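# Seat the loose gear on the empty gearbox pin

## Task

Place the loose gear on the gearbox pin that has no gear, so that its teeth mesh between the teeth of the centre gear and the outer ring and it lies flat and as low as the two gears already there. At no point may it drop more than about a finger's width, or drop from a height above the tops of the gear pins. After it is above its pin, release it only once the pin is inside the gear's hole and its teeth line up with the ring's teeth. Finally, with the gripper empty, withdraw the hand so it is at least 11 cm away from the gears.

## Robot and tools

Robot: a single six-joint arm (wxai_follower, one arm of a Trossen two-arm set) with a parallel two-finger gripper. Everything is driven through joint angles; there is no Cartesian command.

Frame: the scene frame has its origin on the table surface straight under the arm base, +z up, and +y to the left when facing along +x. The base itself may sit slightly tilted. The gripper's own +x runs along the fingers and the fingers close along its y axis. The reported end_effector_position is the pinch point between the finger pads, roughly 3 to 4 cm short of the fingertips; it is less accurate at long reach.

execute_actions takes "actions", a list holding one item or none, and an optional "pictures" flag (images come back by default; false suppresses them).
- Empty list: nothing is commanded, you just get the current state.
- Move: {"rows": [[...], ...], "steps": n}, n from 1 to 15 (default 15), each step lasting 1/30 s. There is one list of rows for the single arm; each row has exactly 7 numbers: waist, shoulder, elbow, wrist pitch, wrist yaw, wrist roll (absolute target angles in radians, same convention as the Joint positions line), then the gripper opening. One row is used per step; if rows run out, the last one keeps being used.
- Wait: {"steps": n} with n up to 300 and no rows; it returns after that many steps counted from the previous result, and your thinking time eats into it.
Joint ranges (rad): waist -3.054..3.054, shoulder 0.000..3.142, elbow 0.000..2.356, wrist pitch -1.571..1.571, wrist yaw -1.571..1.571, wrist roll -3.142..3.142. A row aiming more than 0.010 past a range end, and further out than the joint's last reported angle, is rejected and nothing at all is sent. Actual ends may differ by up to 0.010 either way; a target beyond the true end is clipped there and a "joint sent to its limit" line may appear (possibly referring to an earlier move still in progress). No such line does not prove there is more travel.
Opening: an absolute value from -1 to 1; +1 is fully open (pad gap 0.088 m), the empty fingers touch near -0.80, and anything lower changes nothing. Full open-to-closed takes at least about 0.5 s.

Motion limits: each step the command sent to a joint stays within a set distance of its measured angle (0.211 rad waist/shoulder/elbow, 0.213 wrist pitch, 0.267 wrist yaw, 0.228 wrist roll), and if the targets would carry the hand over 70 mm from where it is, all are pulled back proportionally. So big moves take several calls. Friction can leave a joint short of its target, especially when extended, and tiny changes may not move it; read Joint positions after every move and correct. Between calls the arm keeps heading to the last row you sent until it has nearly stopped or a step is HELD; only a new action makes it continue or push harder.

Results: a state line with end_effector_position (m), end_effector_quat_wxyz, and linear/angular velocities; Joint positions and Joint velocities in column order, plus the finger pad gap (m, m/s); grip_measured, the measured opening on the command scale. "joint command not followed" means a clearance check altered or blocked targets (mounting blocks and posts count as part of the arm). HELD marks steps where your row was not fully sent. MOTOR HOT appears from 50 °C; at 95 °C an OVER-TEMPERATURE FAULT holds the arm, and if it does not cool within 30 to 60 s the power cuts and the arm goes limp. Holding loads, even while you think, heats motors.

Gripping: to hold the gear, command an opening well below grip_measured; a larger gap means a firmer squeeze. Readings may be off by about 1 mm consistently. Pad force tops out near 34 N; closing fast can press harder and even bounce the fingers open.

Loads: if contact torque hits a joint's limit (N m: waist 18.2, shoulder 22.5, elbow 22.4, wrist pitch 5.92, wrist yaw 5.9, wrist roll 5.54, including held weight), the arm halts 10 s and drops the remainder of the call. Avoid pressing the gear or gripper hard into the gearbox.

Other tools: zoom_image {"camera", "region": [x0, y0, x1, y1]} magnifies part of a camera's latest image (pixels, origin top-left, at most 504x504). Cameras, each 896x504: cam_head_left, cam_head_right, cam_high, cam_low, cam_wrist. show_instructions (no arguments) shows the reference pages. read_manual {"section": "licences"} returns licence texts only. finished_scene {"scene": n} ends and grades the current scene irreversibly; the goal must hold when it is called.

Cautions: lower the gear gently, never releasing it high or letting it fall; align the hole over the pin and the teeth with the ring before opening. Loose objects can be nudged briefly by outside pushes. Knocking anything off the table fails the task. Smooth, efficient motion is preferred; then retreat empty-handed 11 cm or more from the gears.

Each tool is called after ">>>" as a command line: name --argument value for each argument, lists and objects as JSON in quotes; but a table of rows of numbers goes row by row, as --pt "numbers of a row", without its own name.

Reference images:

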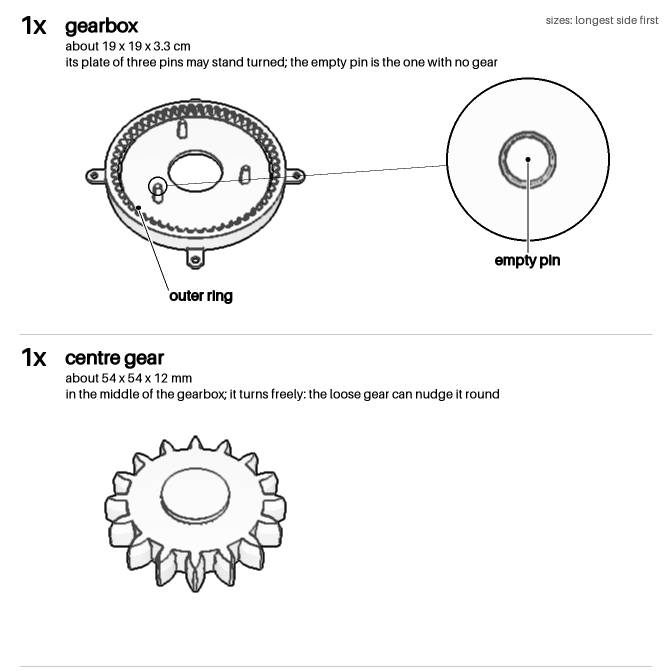

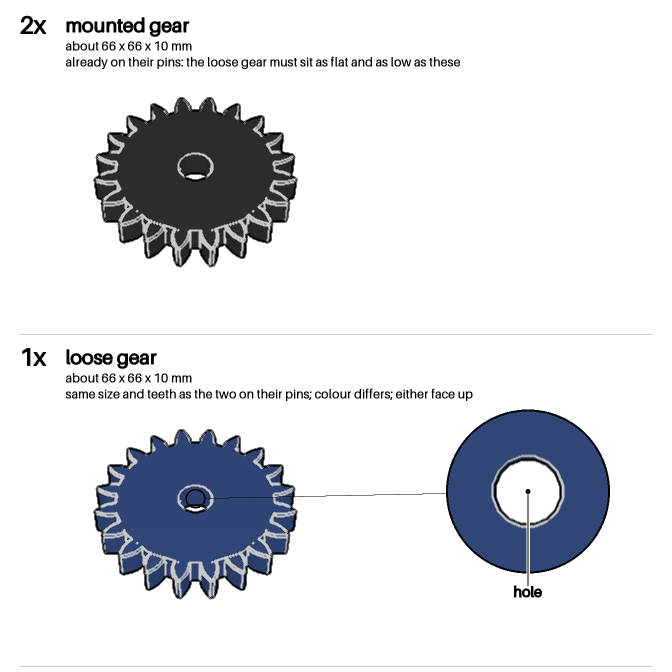

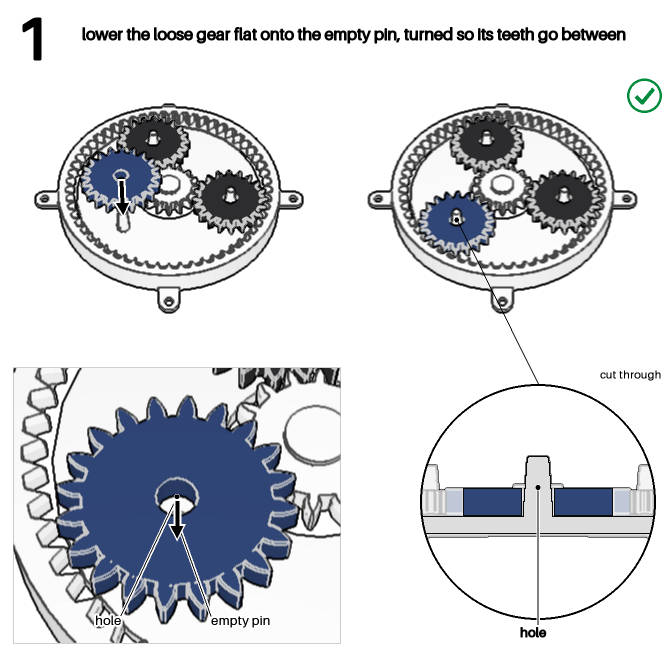

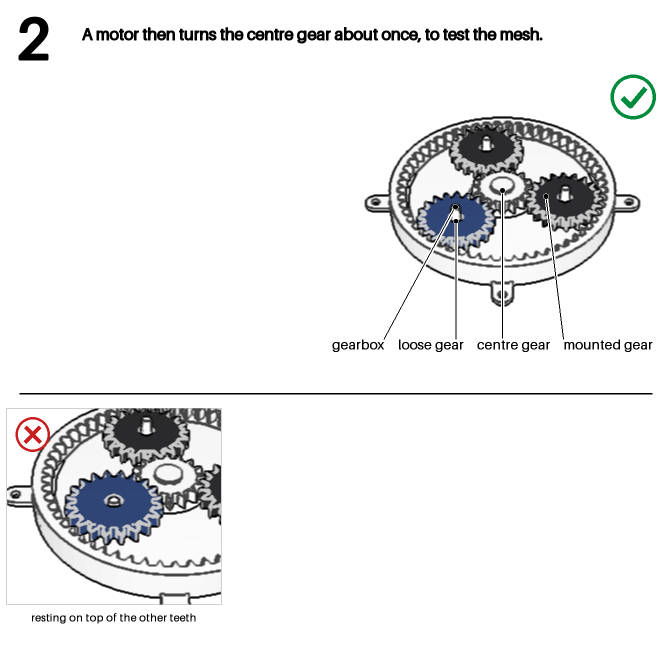

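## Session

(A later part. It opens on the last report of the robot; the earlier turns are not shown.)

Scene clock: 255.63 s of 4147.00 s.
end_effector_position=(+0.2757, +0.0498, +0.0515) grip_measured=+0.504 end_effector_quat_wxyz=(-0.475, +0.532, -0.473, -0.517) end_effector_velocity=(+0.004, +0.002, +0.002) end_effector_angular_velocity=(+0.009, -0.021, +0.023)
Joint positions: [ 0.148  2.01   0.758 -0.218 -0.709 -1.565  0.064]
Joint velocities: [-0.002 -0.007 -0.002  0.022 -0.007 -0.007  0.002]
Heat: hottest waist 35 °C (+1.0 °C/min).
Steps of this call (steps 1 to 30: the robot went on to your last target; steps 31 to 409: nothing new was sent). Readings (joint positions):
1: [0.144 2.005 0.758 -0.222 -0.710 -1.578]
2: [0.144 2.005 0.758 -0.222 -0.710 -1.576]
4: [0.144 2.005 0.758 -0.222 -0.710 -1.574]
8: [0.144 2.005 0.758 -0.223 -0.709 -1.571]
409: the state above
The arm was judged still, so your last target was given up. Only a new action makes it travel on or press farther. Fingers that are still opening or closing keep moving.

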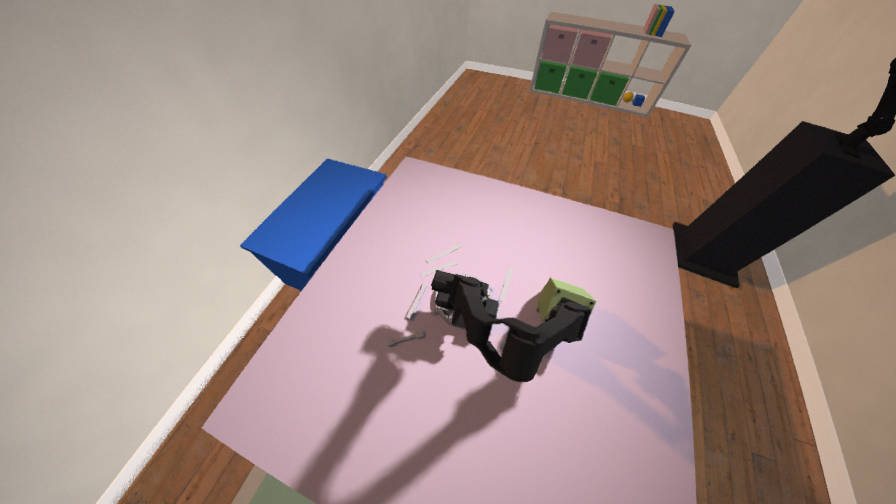

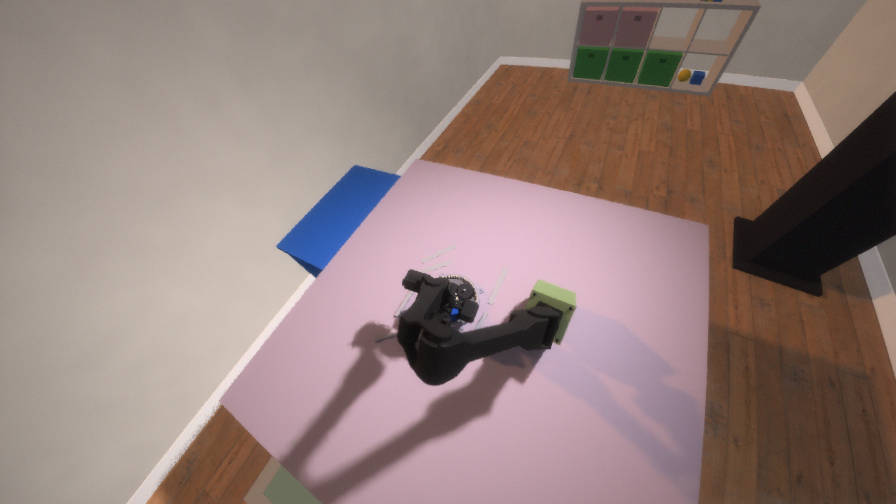

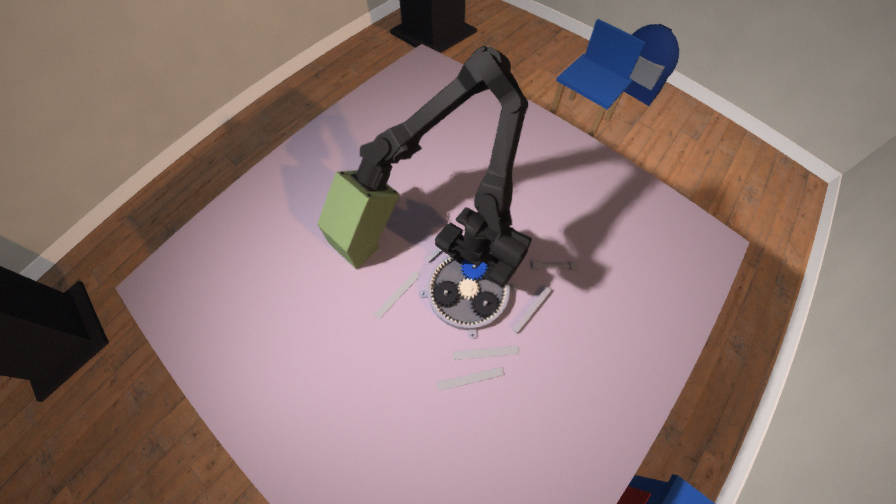

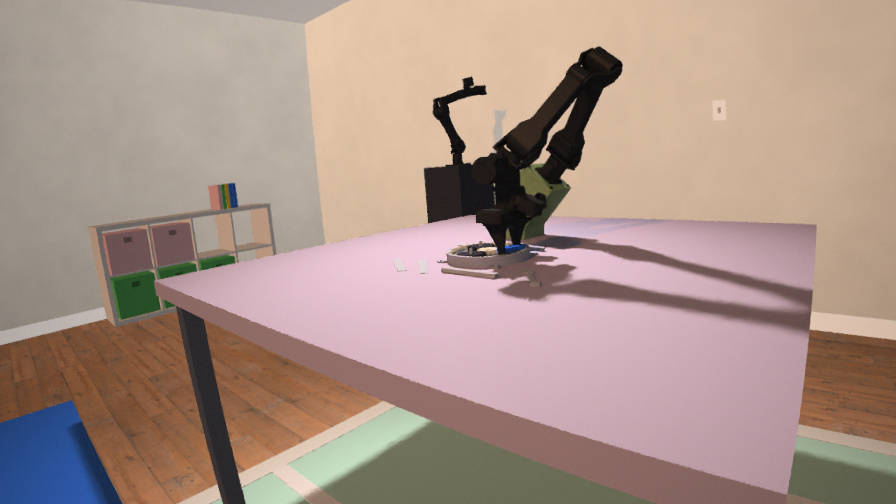

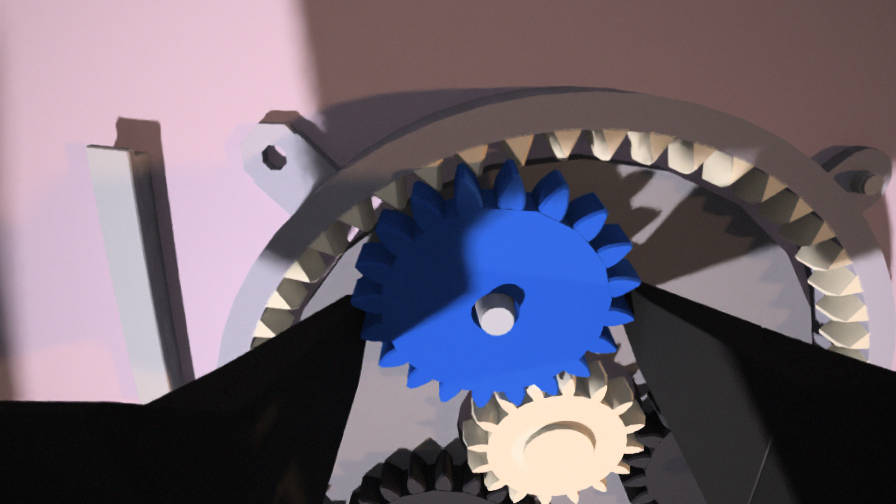

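>>> execute_actions --actions '[{"rows":[[0.156,2.03,0.762,-0.2,-0.716,-1.55,0.2],[0.156,2.03,0.762,-0.2,-0.716,-1.53,0.2],[0.156,2.03,0.762,-0.2,-0.716,-1.55,0.2],[0.156,2.03,0.762,-0.2,-0.716,-1.57,0.2],[0.158,2.035,0.762,-0.195,-0.716,-1.59,0.2],[0.158,2.035,0.762,-0.195,-0.716,-1.57,0.2]],"steps":15}]'

Scene clock: 258.57 s of 4147.00 s.
end_effector_position=(+0.2753, +0.0492, +0.0497) grip_measured=+0.505 end_effector_quat_wxyz=(-0.475, +0.531, -0.471, -0.520) end_effector_velocity=(-0.004, +0.001, -0.001) end_effector_angular_velocity=(+0.005, +0.019, +0.009)
Joint positions: [ 0.148  2.018  0.757 -0.209 -0.715 -1.57   0.064]
Joint velocities: [ 0.002  0.002  0.002 -0.022 -0.007 -0.022  0.001]
Heat: hottest waist 35 °C (+1.0 °C/min).
Steps of this call (steps 1 to 73: nothing new was sent; steps 74 to 88: all 15 steps of this action). Readings (joint positions):
74: [0.148 2.011 0.757 -0.217 -0.709 -1.563]
75: [0.148 2.012 0.757 -0.217 -0.710 -1.560]
77: [0.148 2.013 0.757 -0.216 -0.710 -1.558]
81: [0.148 2.018 0.757 -0.211 -0.715 -1.568]
88: the state above

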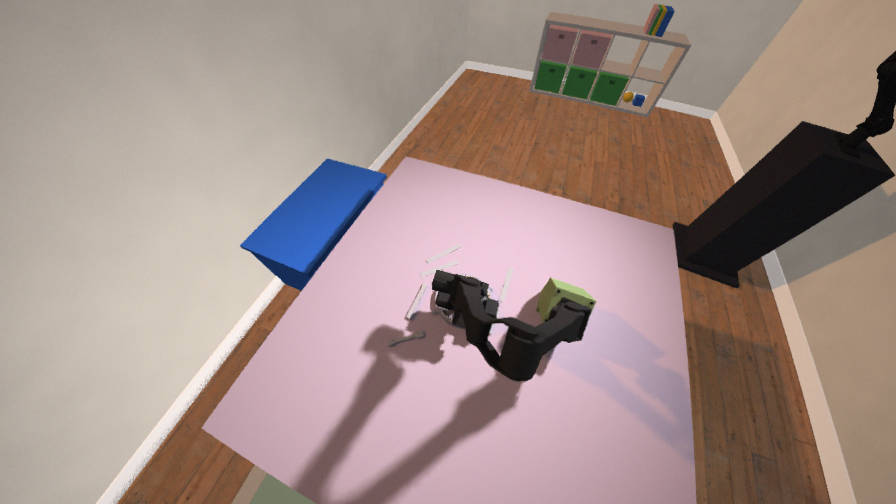

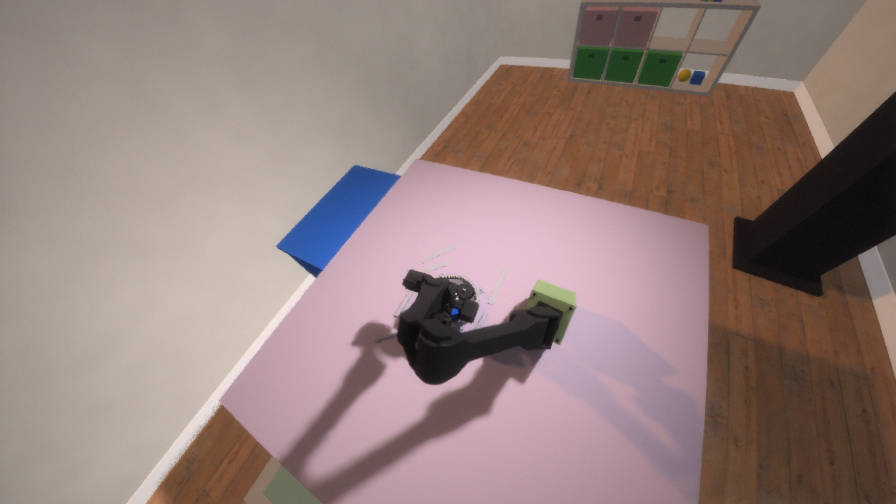

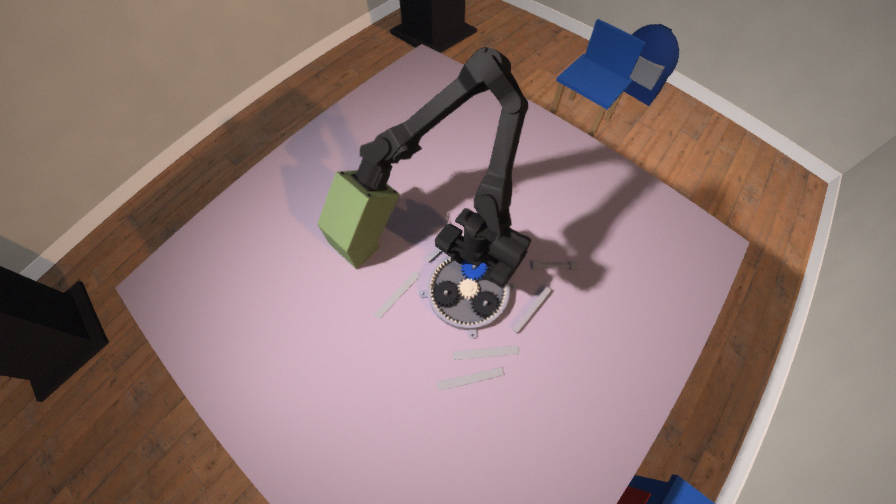

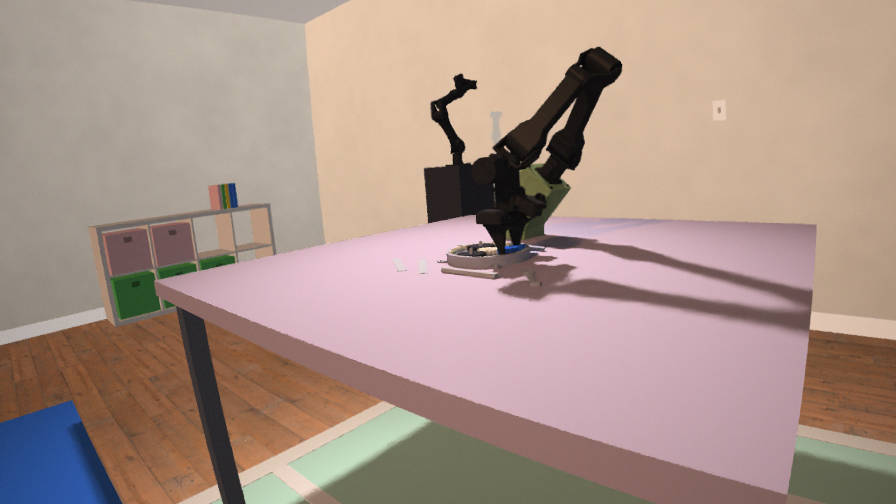

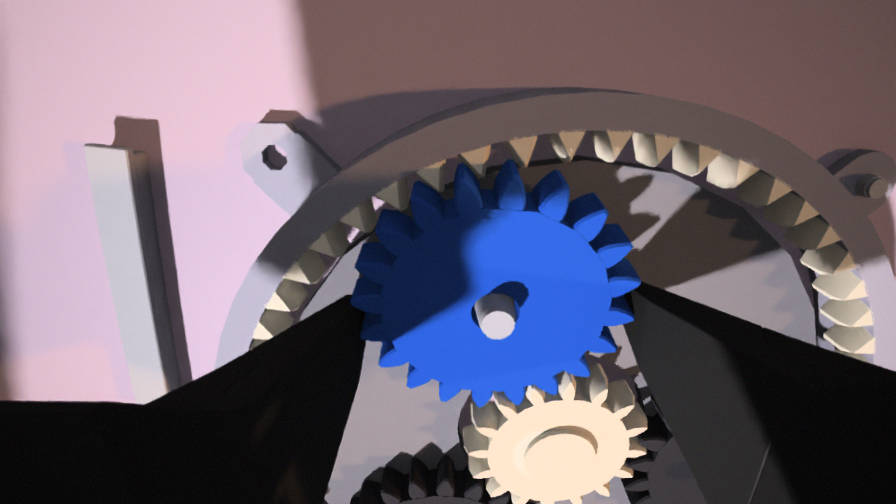

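Descending; continue.

>>> execute_actions --actions '[{"rows":[[0.162,2.045,0.762,-0.19,-0.72,-1.57,0.2],[0.162,2.045,0.762,-0.19,-0.72,-1.57,0.2],[0.162,2.045,0.762,-0.19,-0.72,-1.57,0.2],[0.162,2.045,0.762,-0.19,-0.72,-1.55,0.2],[0.165,2.055,0.762,-0.18,-0.72,-1.57,0.2]],"steps":15}]'

Scene clock: 262.23 s of 4147.00 s.
end_effector_position=(+0.2748, +0.0483, +0.0486) grip_measured=+0.504 end_effector_quat_wxyz=(-0.474, +0.531, -0.469, -0.522) end_effector_velocity=(+0.000, +0.000, -0.000) end_effector_angular_velocity=(+0.007, -0.003, +0.007)
Joint positions: [ 0.147  2.025  0.755 -0.202 -0.718 -1.575  0.064]
Joint velocities: [-0.002  0.002 -0.002  0.007 -0.007 -0.007  0.   ]
Heat: hottest waist 35 °C (+1.0 °C/min).
Steps of this call (steps 1 to 15: the robot went on to your last target; steps 16 to 95: nothing new was sent; steps 96 to 110: all 15 steps of this action). Readings (joint positions):
96: [0.150 2.020 0.756 -0.207 -0.713 -1.575]
97: [0.150 2.021 0.756 -0.207 -0.713 -1.575]
99: [0.150 2.021 0.756 -0.207 -0.714 -1.575]
103: [0.149 2.023 0.756 -0.205 -0.716 -1.575]
110: the state above

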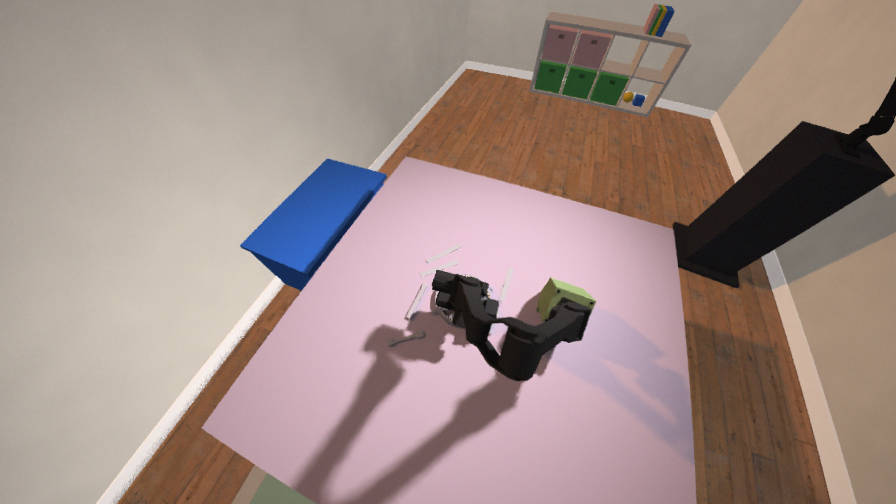

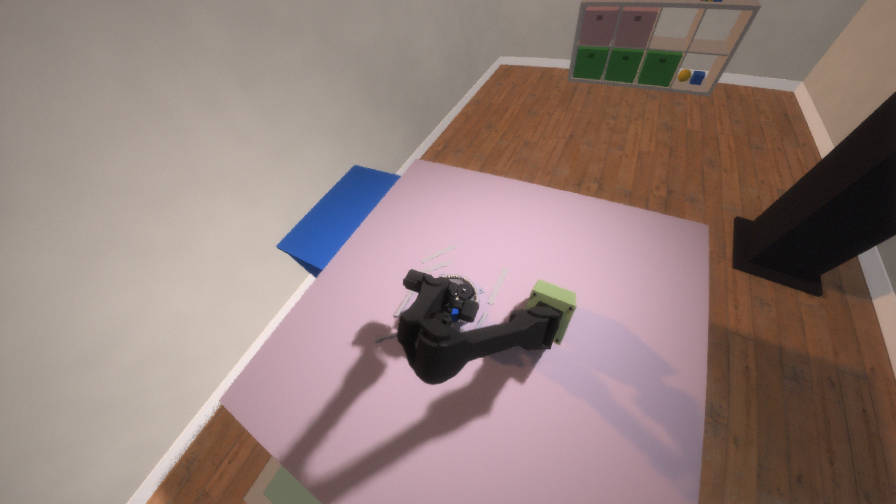

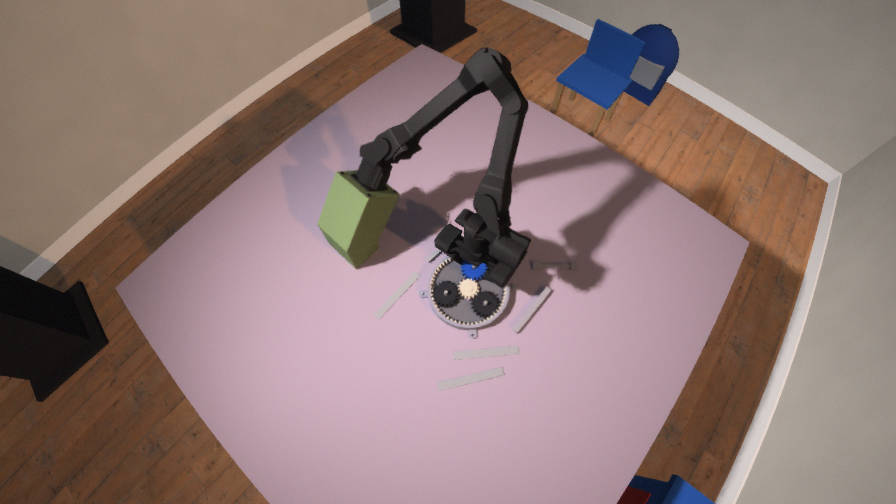

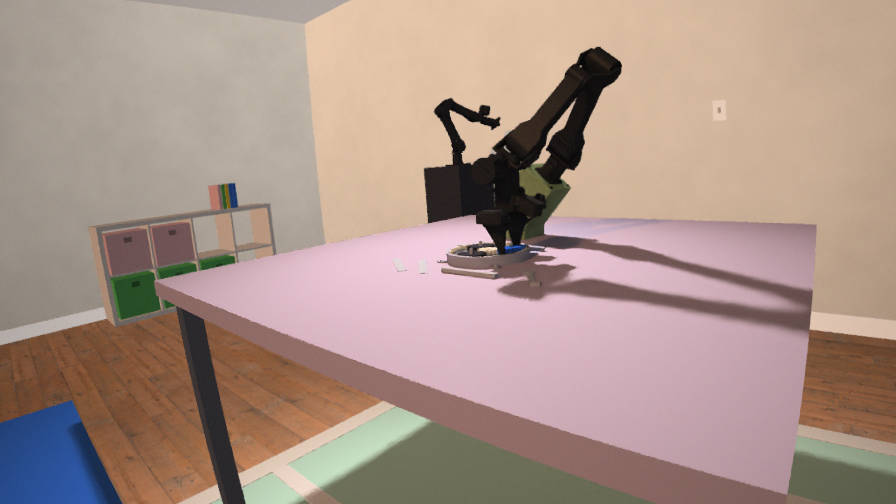

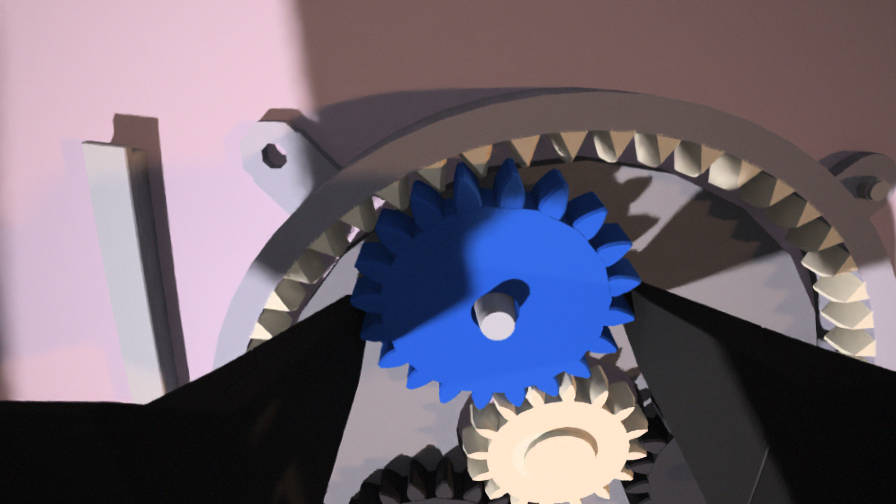

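>>> execute_actions --actions '[{"rows":[[0.148,2.025,0.756,-0.202,-0.718,-1.575,0.62]],"steps":15}]'

>>> zoom_image --camera "cam_wrist" --region '[300,60,700,460]'

>>> zoom_image --camera "cam_low" --region '[430,220,550,280]'

Scene clock: 266.23 s of 4147.00 s.
end_effector_position=(+0.2733, +0.0480, +0.0465) grip_measured=+0.613 end_effector_quat_wxyz=(-0.474, +0.528, -0.472, -0.523) end_effector_velocity=(+0.001, +0.001, +0.001) end_effector_angular_velocity=(+0.008, -0.006, +0.010)
Joint positions: [ 0.151  2.032  0.754 -0.201 -0.721 -1.572  0.069]
Joint velocities: [-0.002 -0.002 -0.002  0.007 -0.007 -0.007  0.003]
Heat: hottest waist 34 °C (+0.0 °C/min).
Steps of this call (steps 1 to 15: the robot went on to your last target; steps 16 to 105: nothing new was sent; steps 106 to 120: all 15 steps of this action). Readings (joint positions):
106: [0.152 2.032 0.754 -0.194 -0.723 -1.572]
107: [0.152 2.032 0.754 -0.194 -0.723 -1.572]
109: [0.152 2.032 0.754 -0.195 -0.723 -1.572]
113: [0.151 2.032 0.754 -0.198 -0.721 -1.572]
120: the state above

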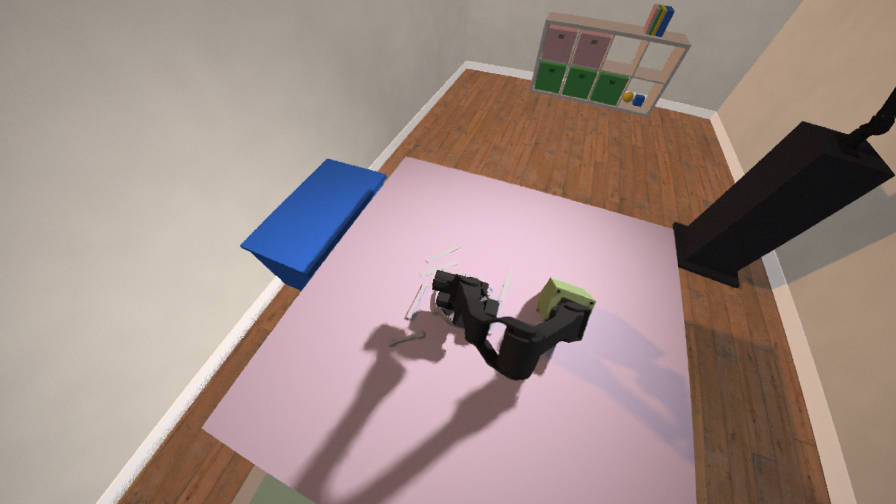

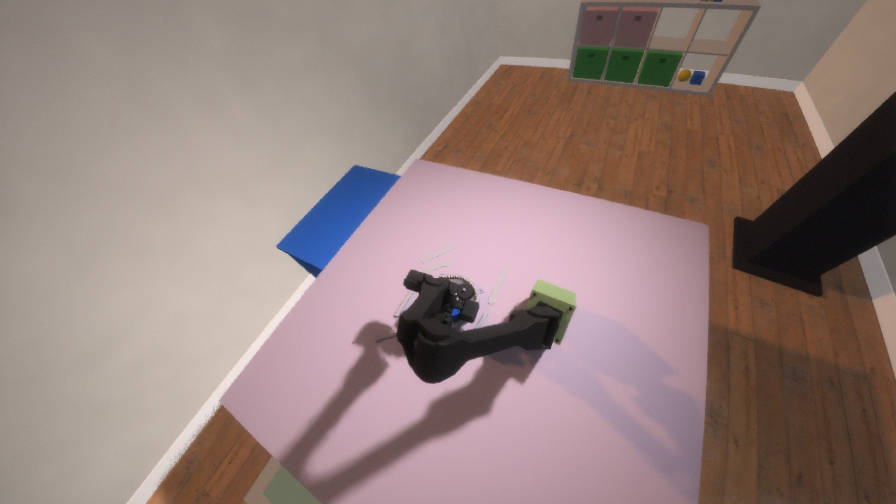

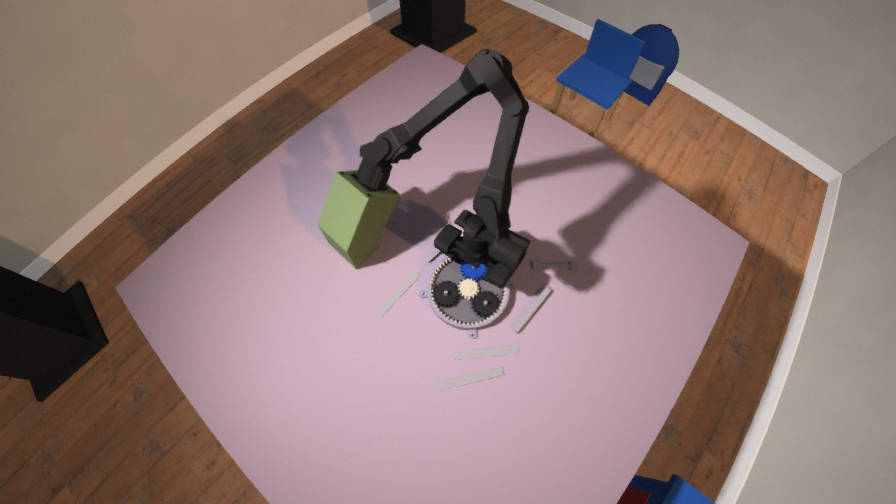

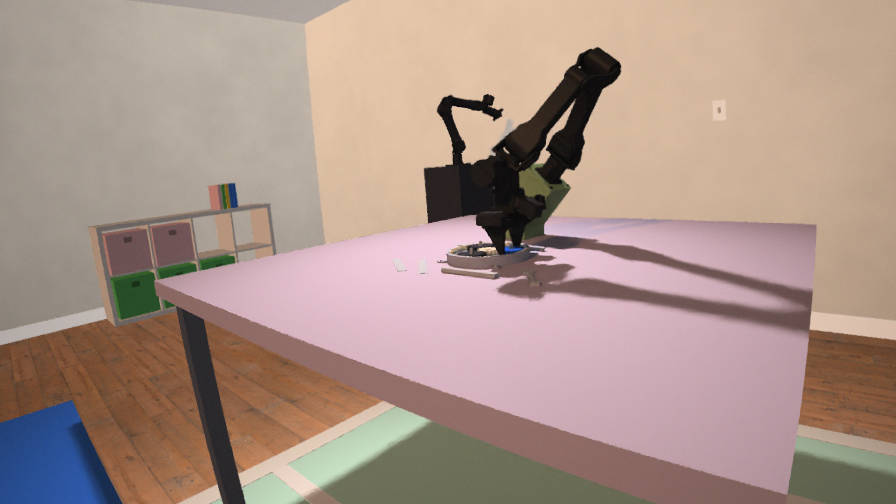

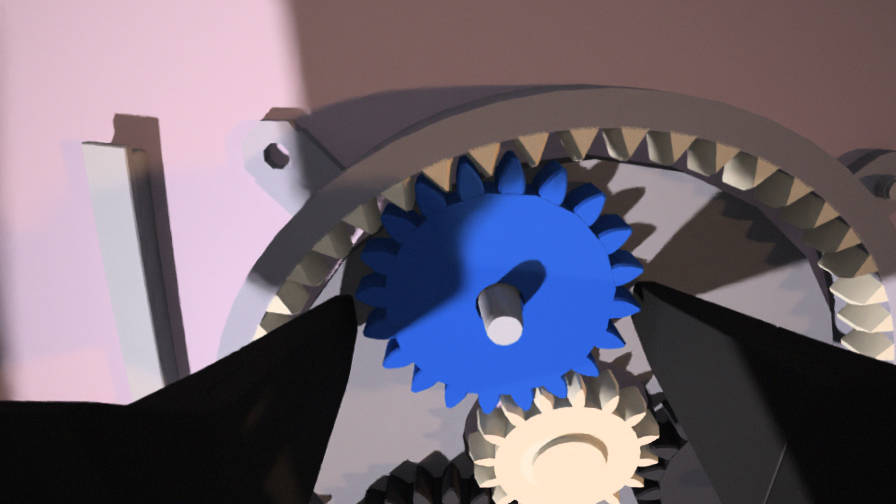

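Region (300, 60, 700, 460) of cam_wrist's 896x504 image, scaled by 1.260, with more detail than that image has.

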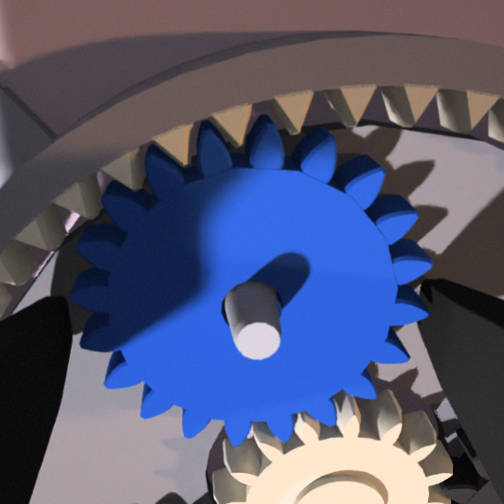

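Region (430, 220, 550, 280) of cam_low's 896x504 image, scaled by 4.200, with more detail than that image has.

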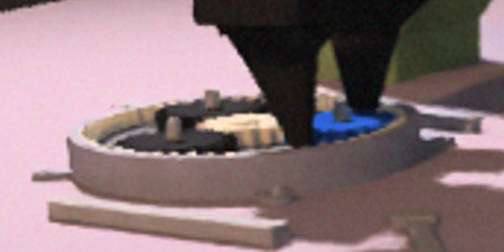

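Seated. Lift and retreat.

>>> execute_actions --actions '[{"rows":[[0.15,2.0,0.756,-0.22,-0.71,-1.575,0.62],[0.155,1.95,0.756,-0.26,-0.71,-1.575,0.62],[0.165,1.88,0.75,-0.32,-0.71,-1.575,0.62],[0.18,1.8,0.74,-0.39,-0.71,-1.575,0.62],[0.2,1.65,0.7,-0.48,-0.7,-1.575,0.7],[0.23,1.45,0.65,-0.6,-0.7,-1.575,0.8],[0.274,1.189,0.593,-0.741,-0.688,-1.5,1]],"steps":15}]' --pictures false

>>> execute_actions --actions '[{"rows":[[0.2,0.9,0.6,-0.4,-0.4,-1.0,1]],"steps":15}]'

Scene clock: 271.23 s of 4147.00 s.
end_effector_position=(+0.1797, +0.1183, +0.1070) grip_measured=+0.956 end_effector_quat_wxyz=(-0.438, +0.494, -0.521, -0.541) end_effector_velocity=(+0.014, +0.164, +0.175) end_effector_angular_velocity=(+0.163, -0.673, +0.593)
Joint positions: [ 0.266  1.482  0.605 -0.687 -0.693 -1.511  0.086]
Joint velocities: [ 0.027 -1.365 -0.027 -0.403  0.007  0.037  0.011]
Heat: hottest waist 35 °C (+1.0 °C/min).
Steps of this call (steps 1 to 15: the robot went on to your last target; steps 16 to 135: nothing new was sent; steps 136 to 150: all 15 steps of this action). Readings (joint positions):
136: [0.151 2.031 0.754 -0.203 -0.720 -1.572]
137: [0.151 2.024 0.754 -0.212 -0.716 -1.572]
139: [0.152 1.975 0.754 -0.261 -0.699 -1.571]
143: [0.205 1.788 0.697 -0.433 -0.703 -1.553]
150: the state above

Scene clock: 271.73 s of 4147.00 s.
end_effector_position=(+0.2587, +0.1681, +0.2215) grip_measured=+0.983 end_effector_quat_wxyz=(+0.615, -0.653, +0.327, +0.298) end_effector_velocity=(-0.003, +0.027, +0.042) end_effector_angular_velocity=(+0.096, -0.196, -0.002)
Joint positions: [ 0.205  0.934  0.599 -0.408 -0.409 -1.024  0.087]
Joint velocities: [-0.007 -0.198 -0.002  0.022  0.037  0.154  0.   ]
Heat: hottest waist 35 °C (+1.0 °C/min).
Steps of this call (steps 1 to 15: all 15 steps of this action). Readings (joint positions):
1: [0.265 1.436 0.603 -0.674 -0.665 -1.478]
2: [0.255 1.391 0.599 -0.619 -0.598 -1.427]
4: [0.229 1.307 0.598 -0.527 -0.512 -1.330]
8: [0.210 1.126 0.598 -0.444 -0.440 -1.137]
15: the state above

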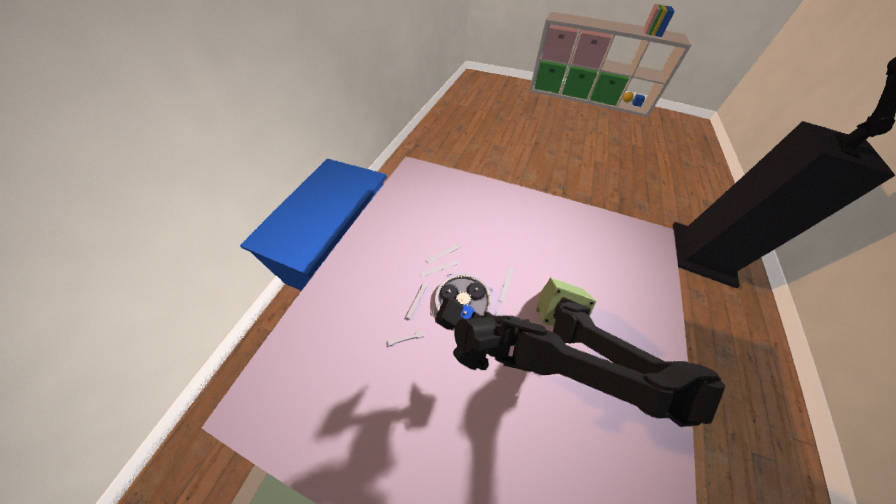

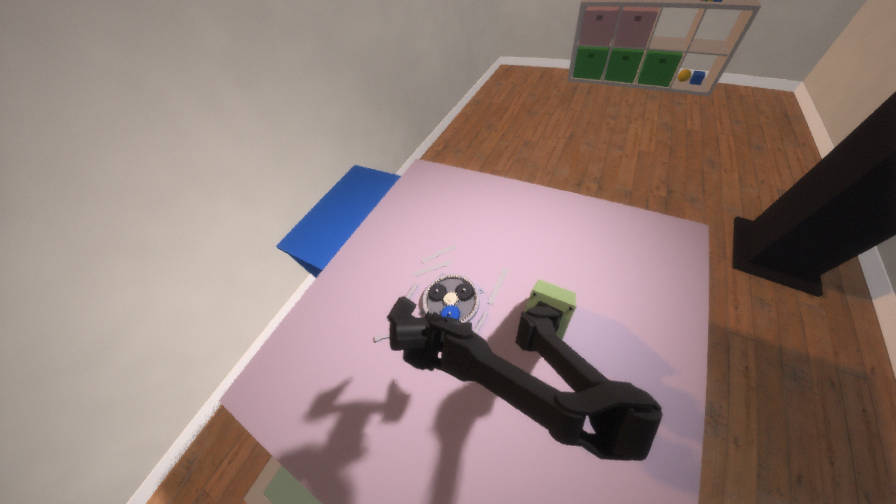

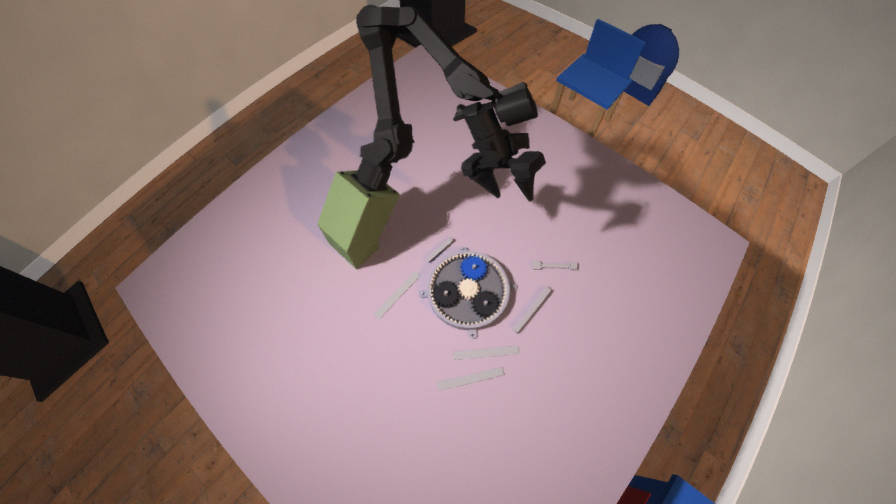

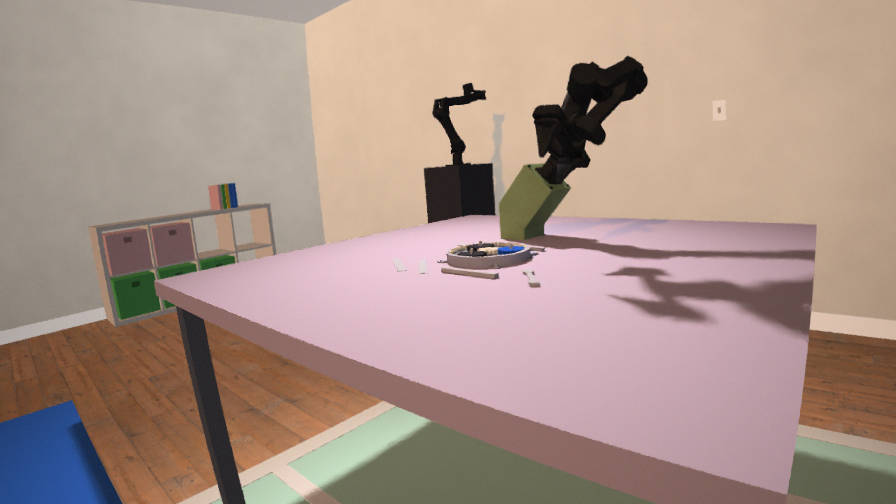

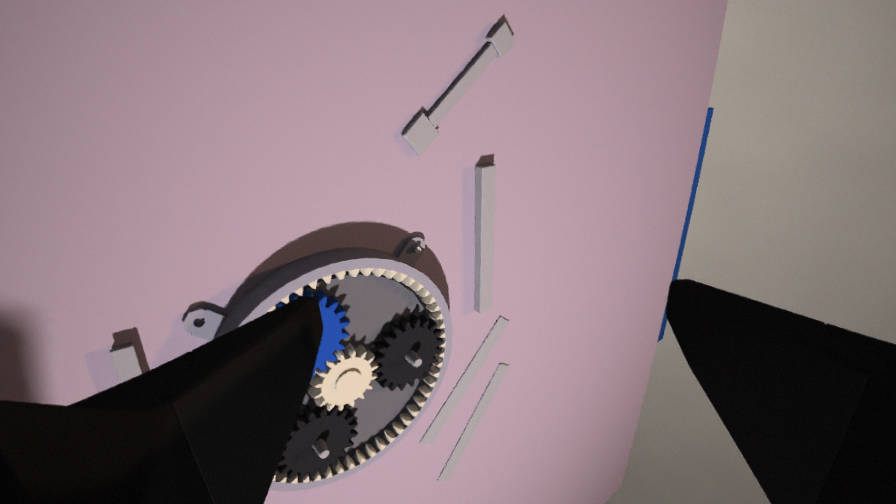

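>>> finished_scene --scene 1

The scene is finished: the task was done.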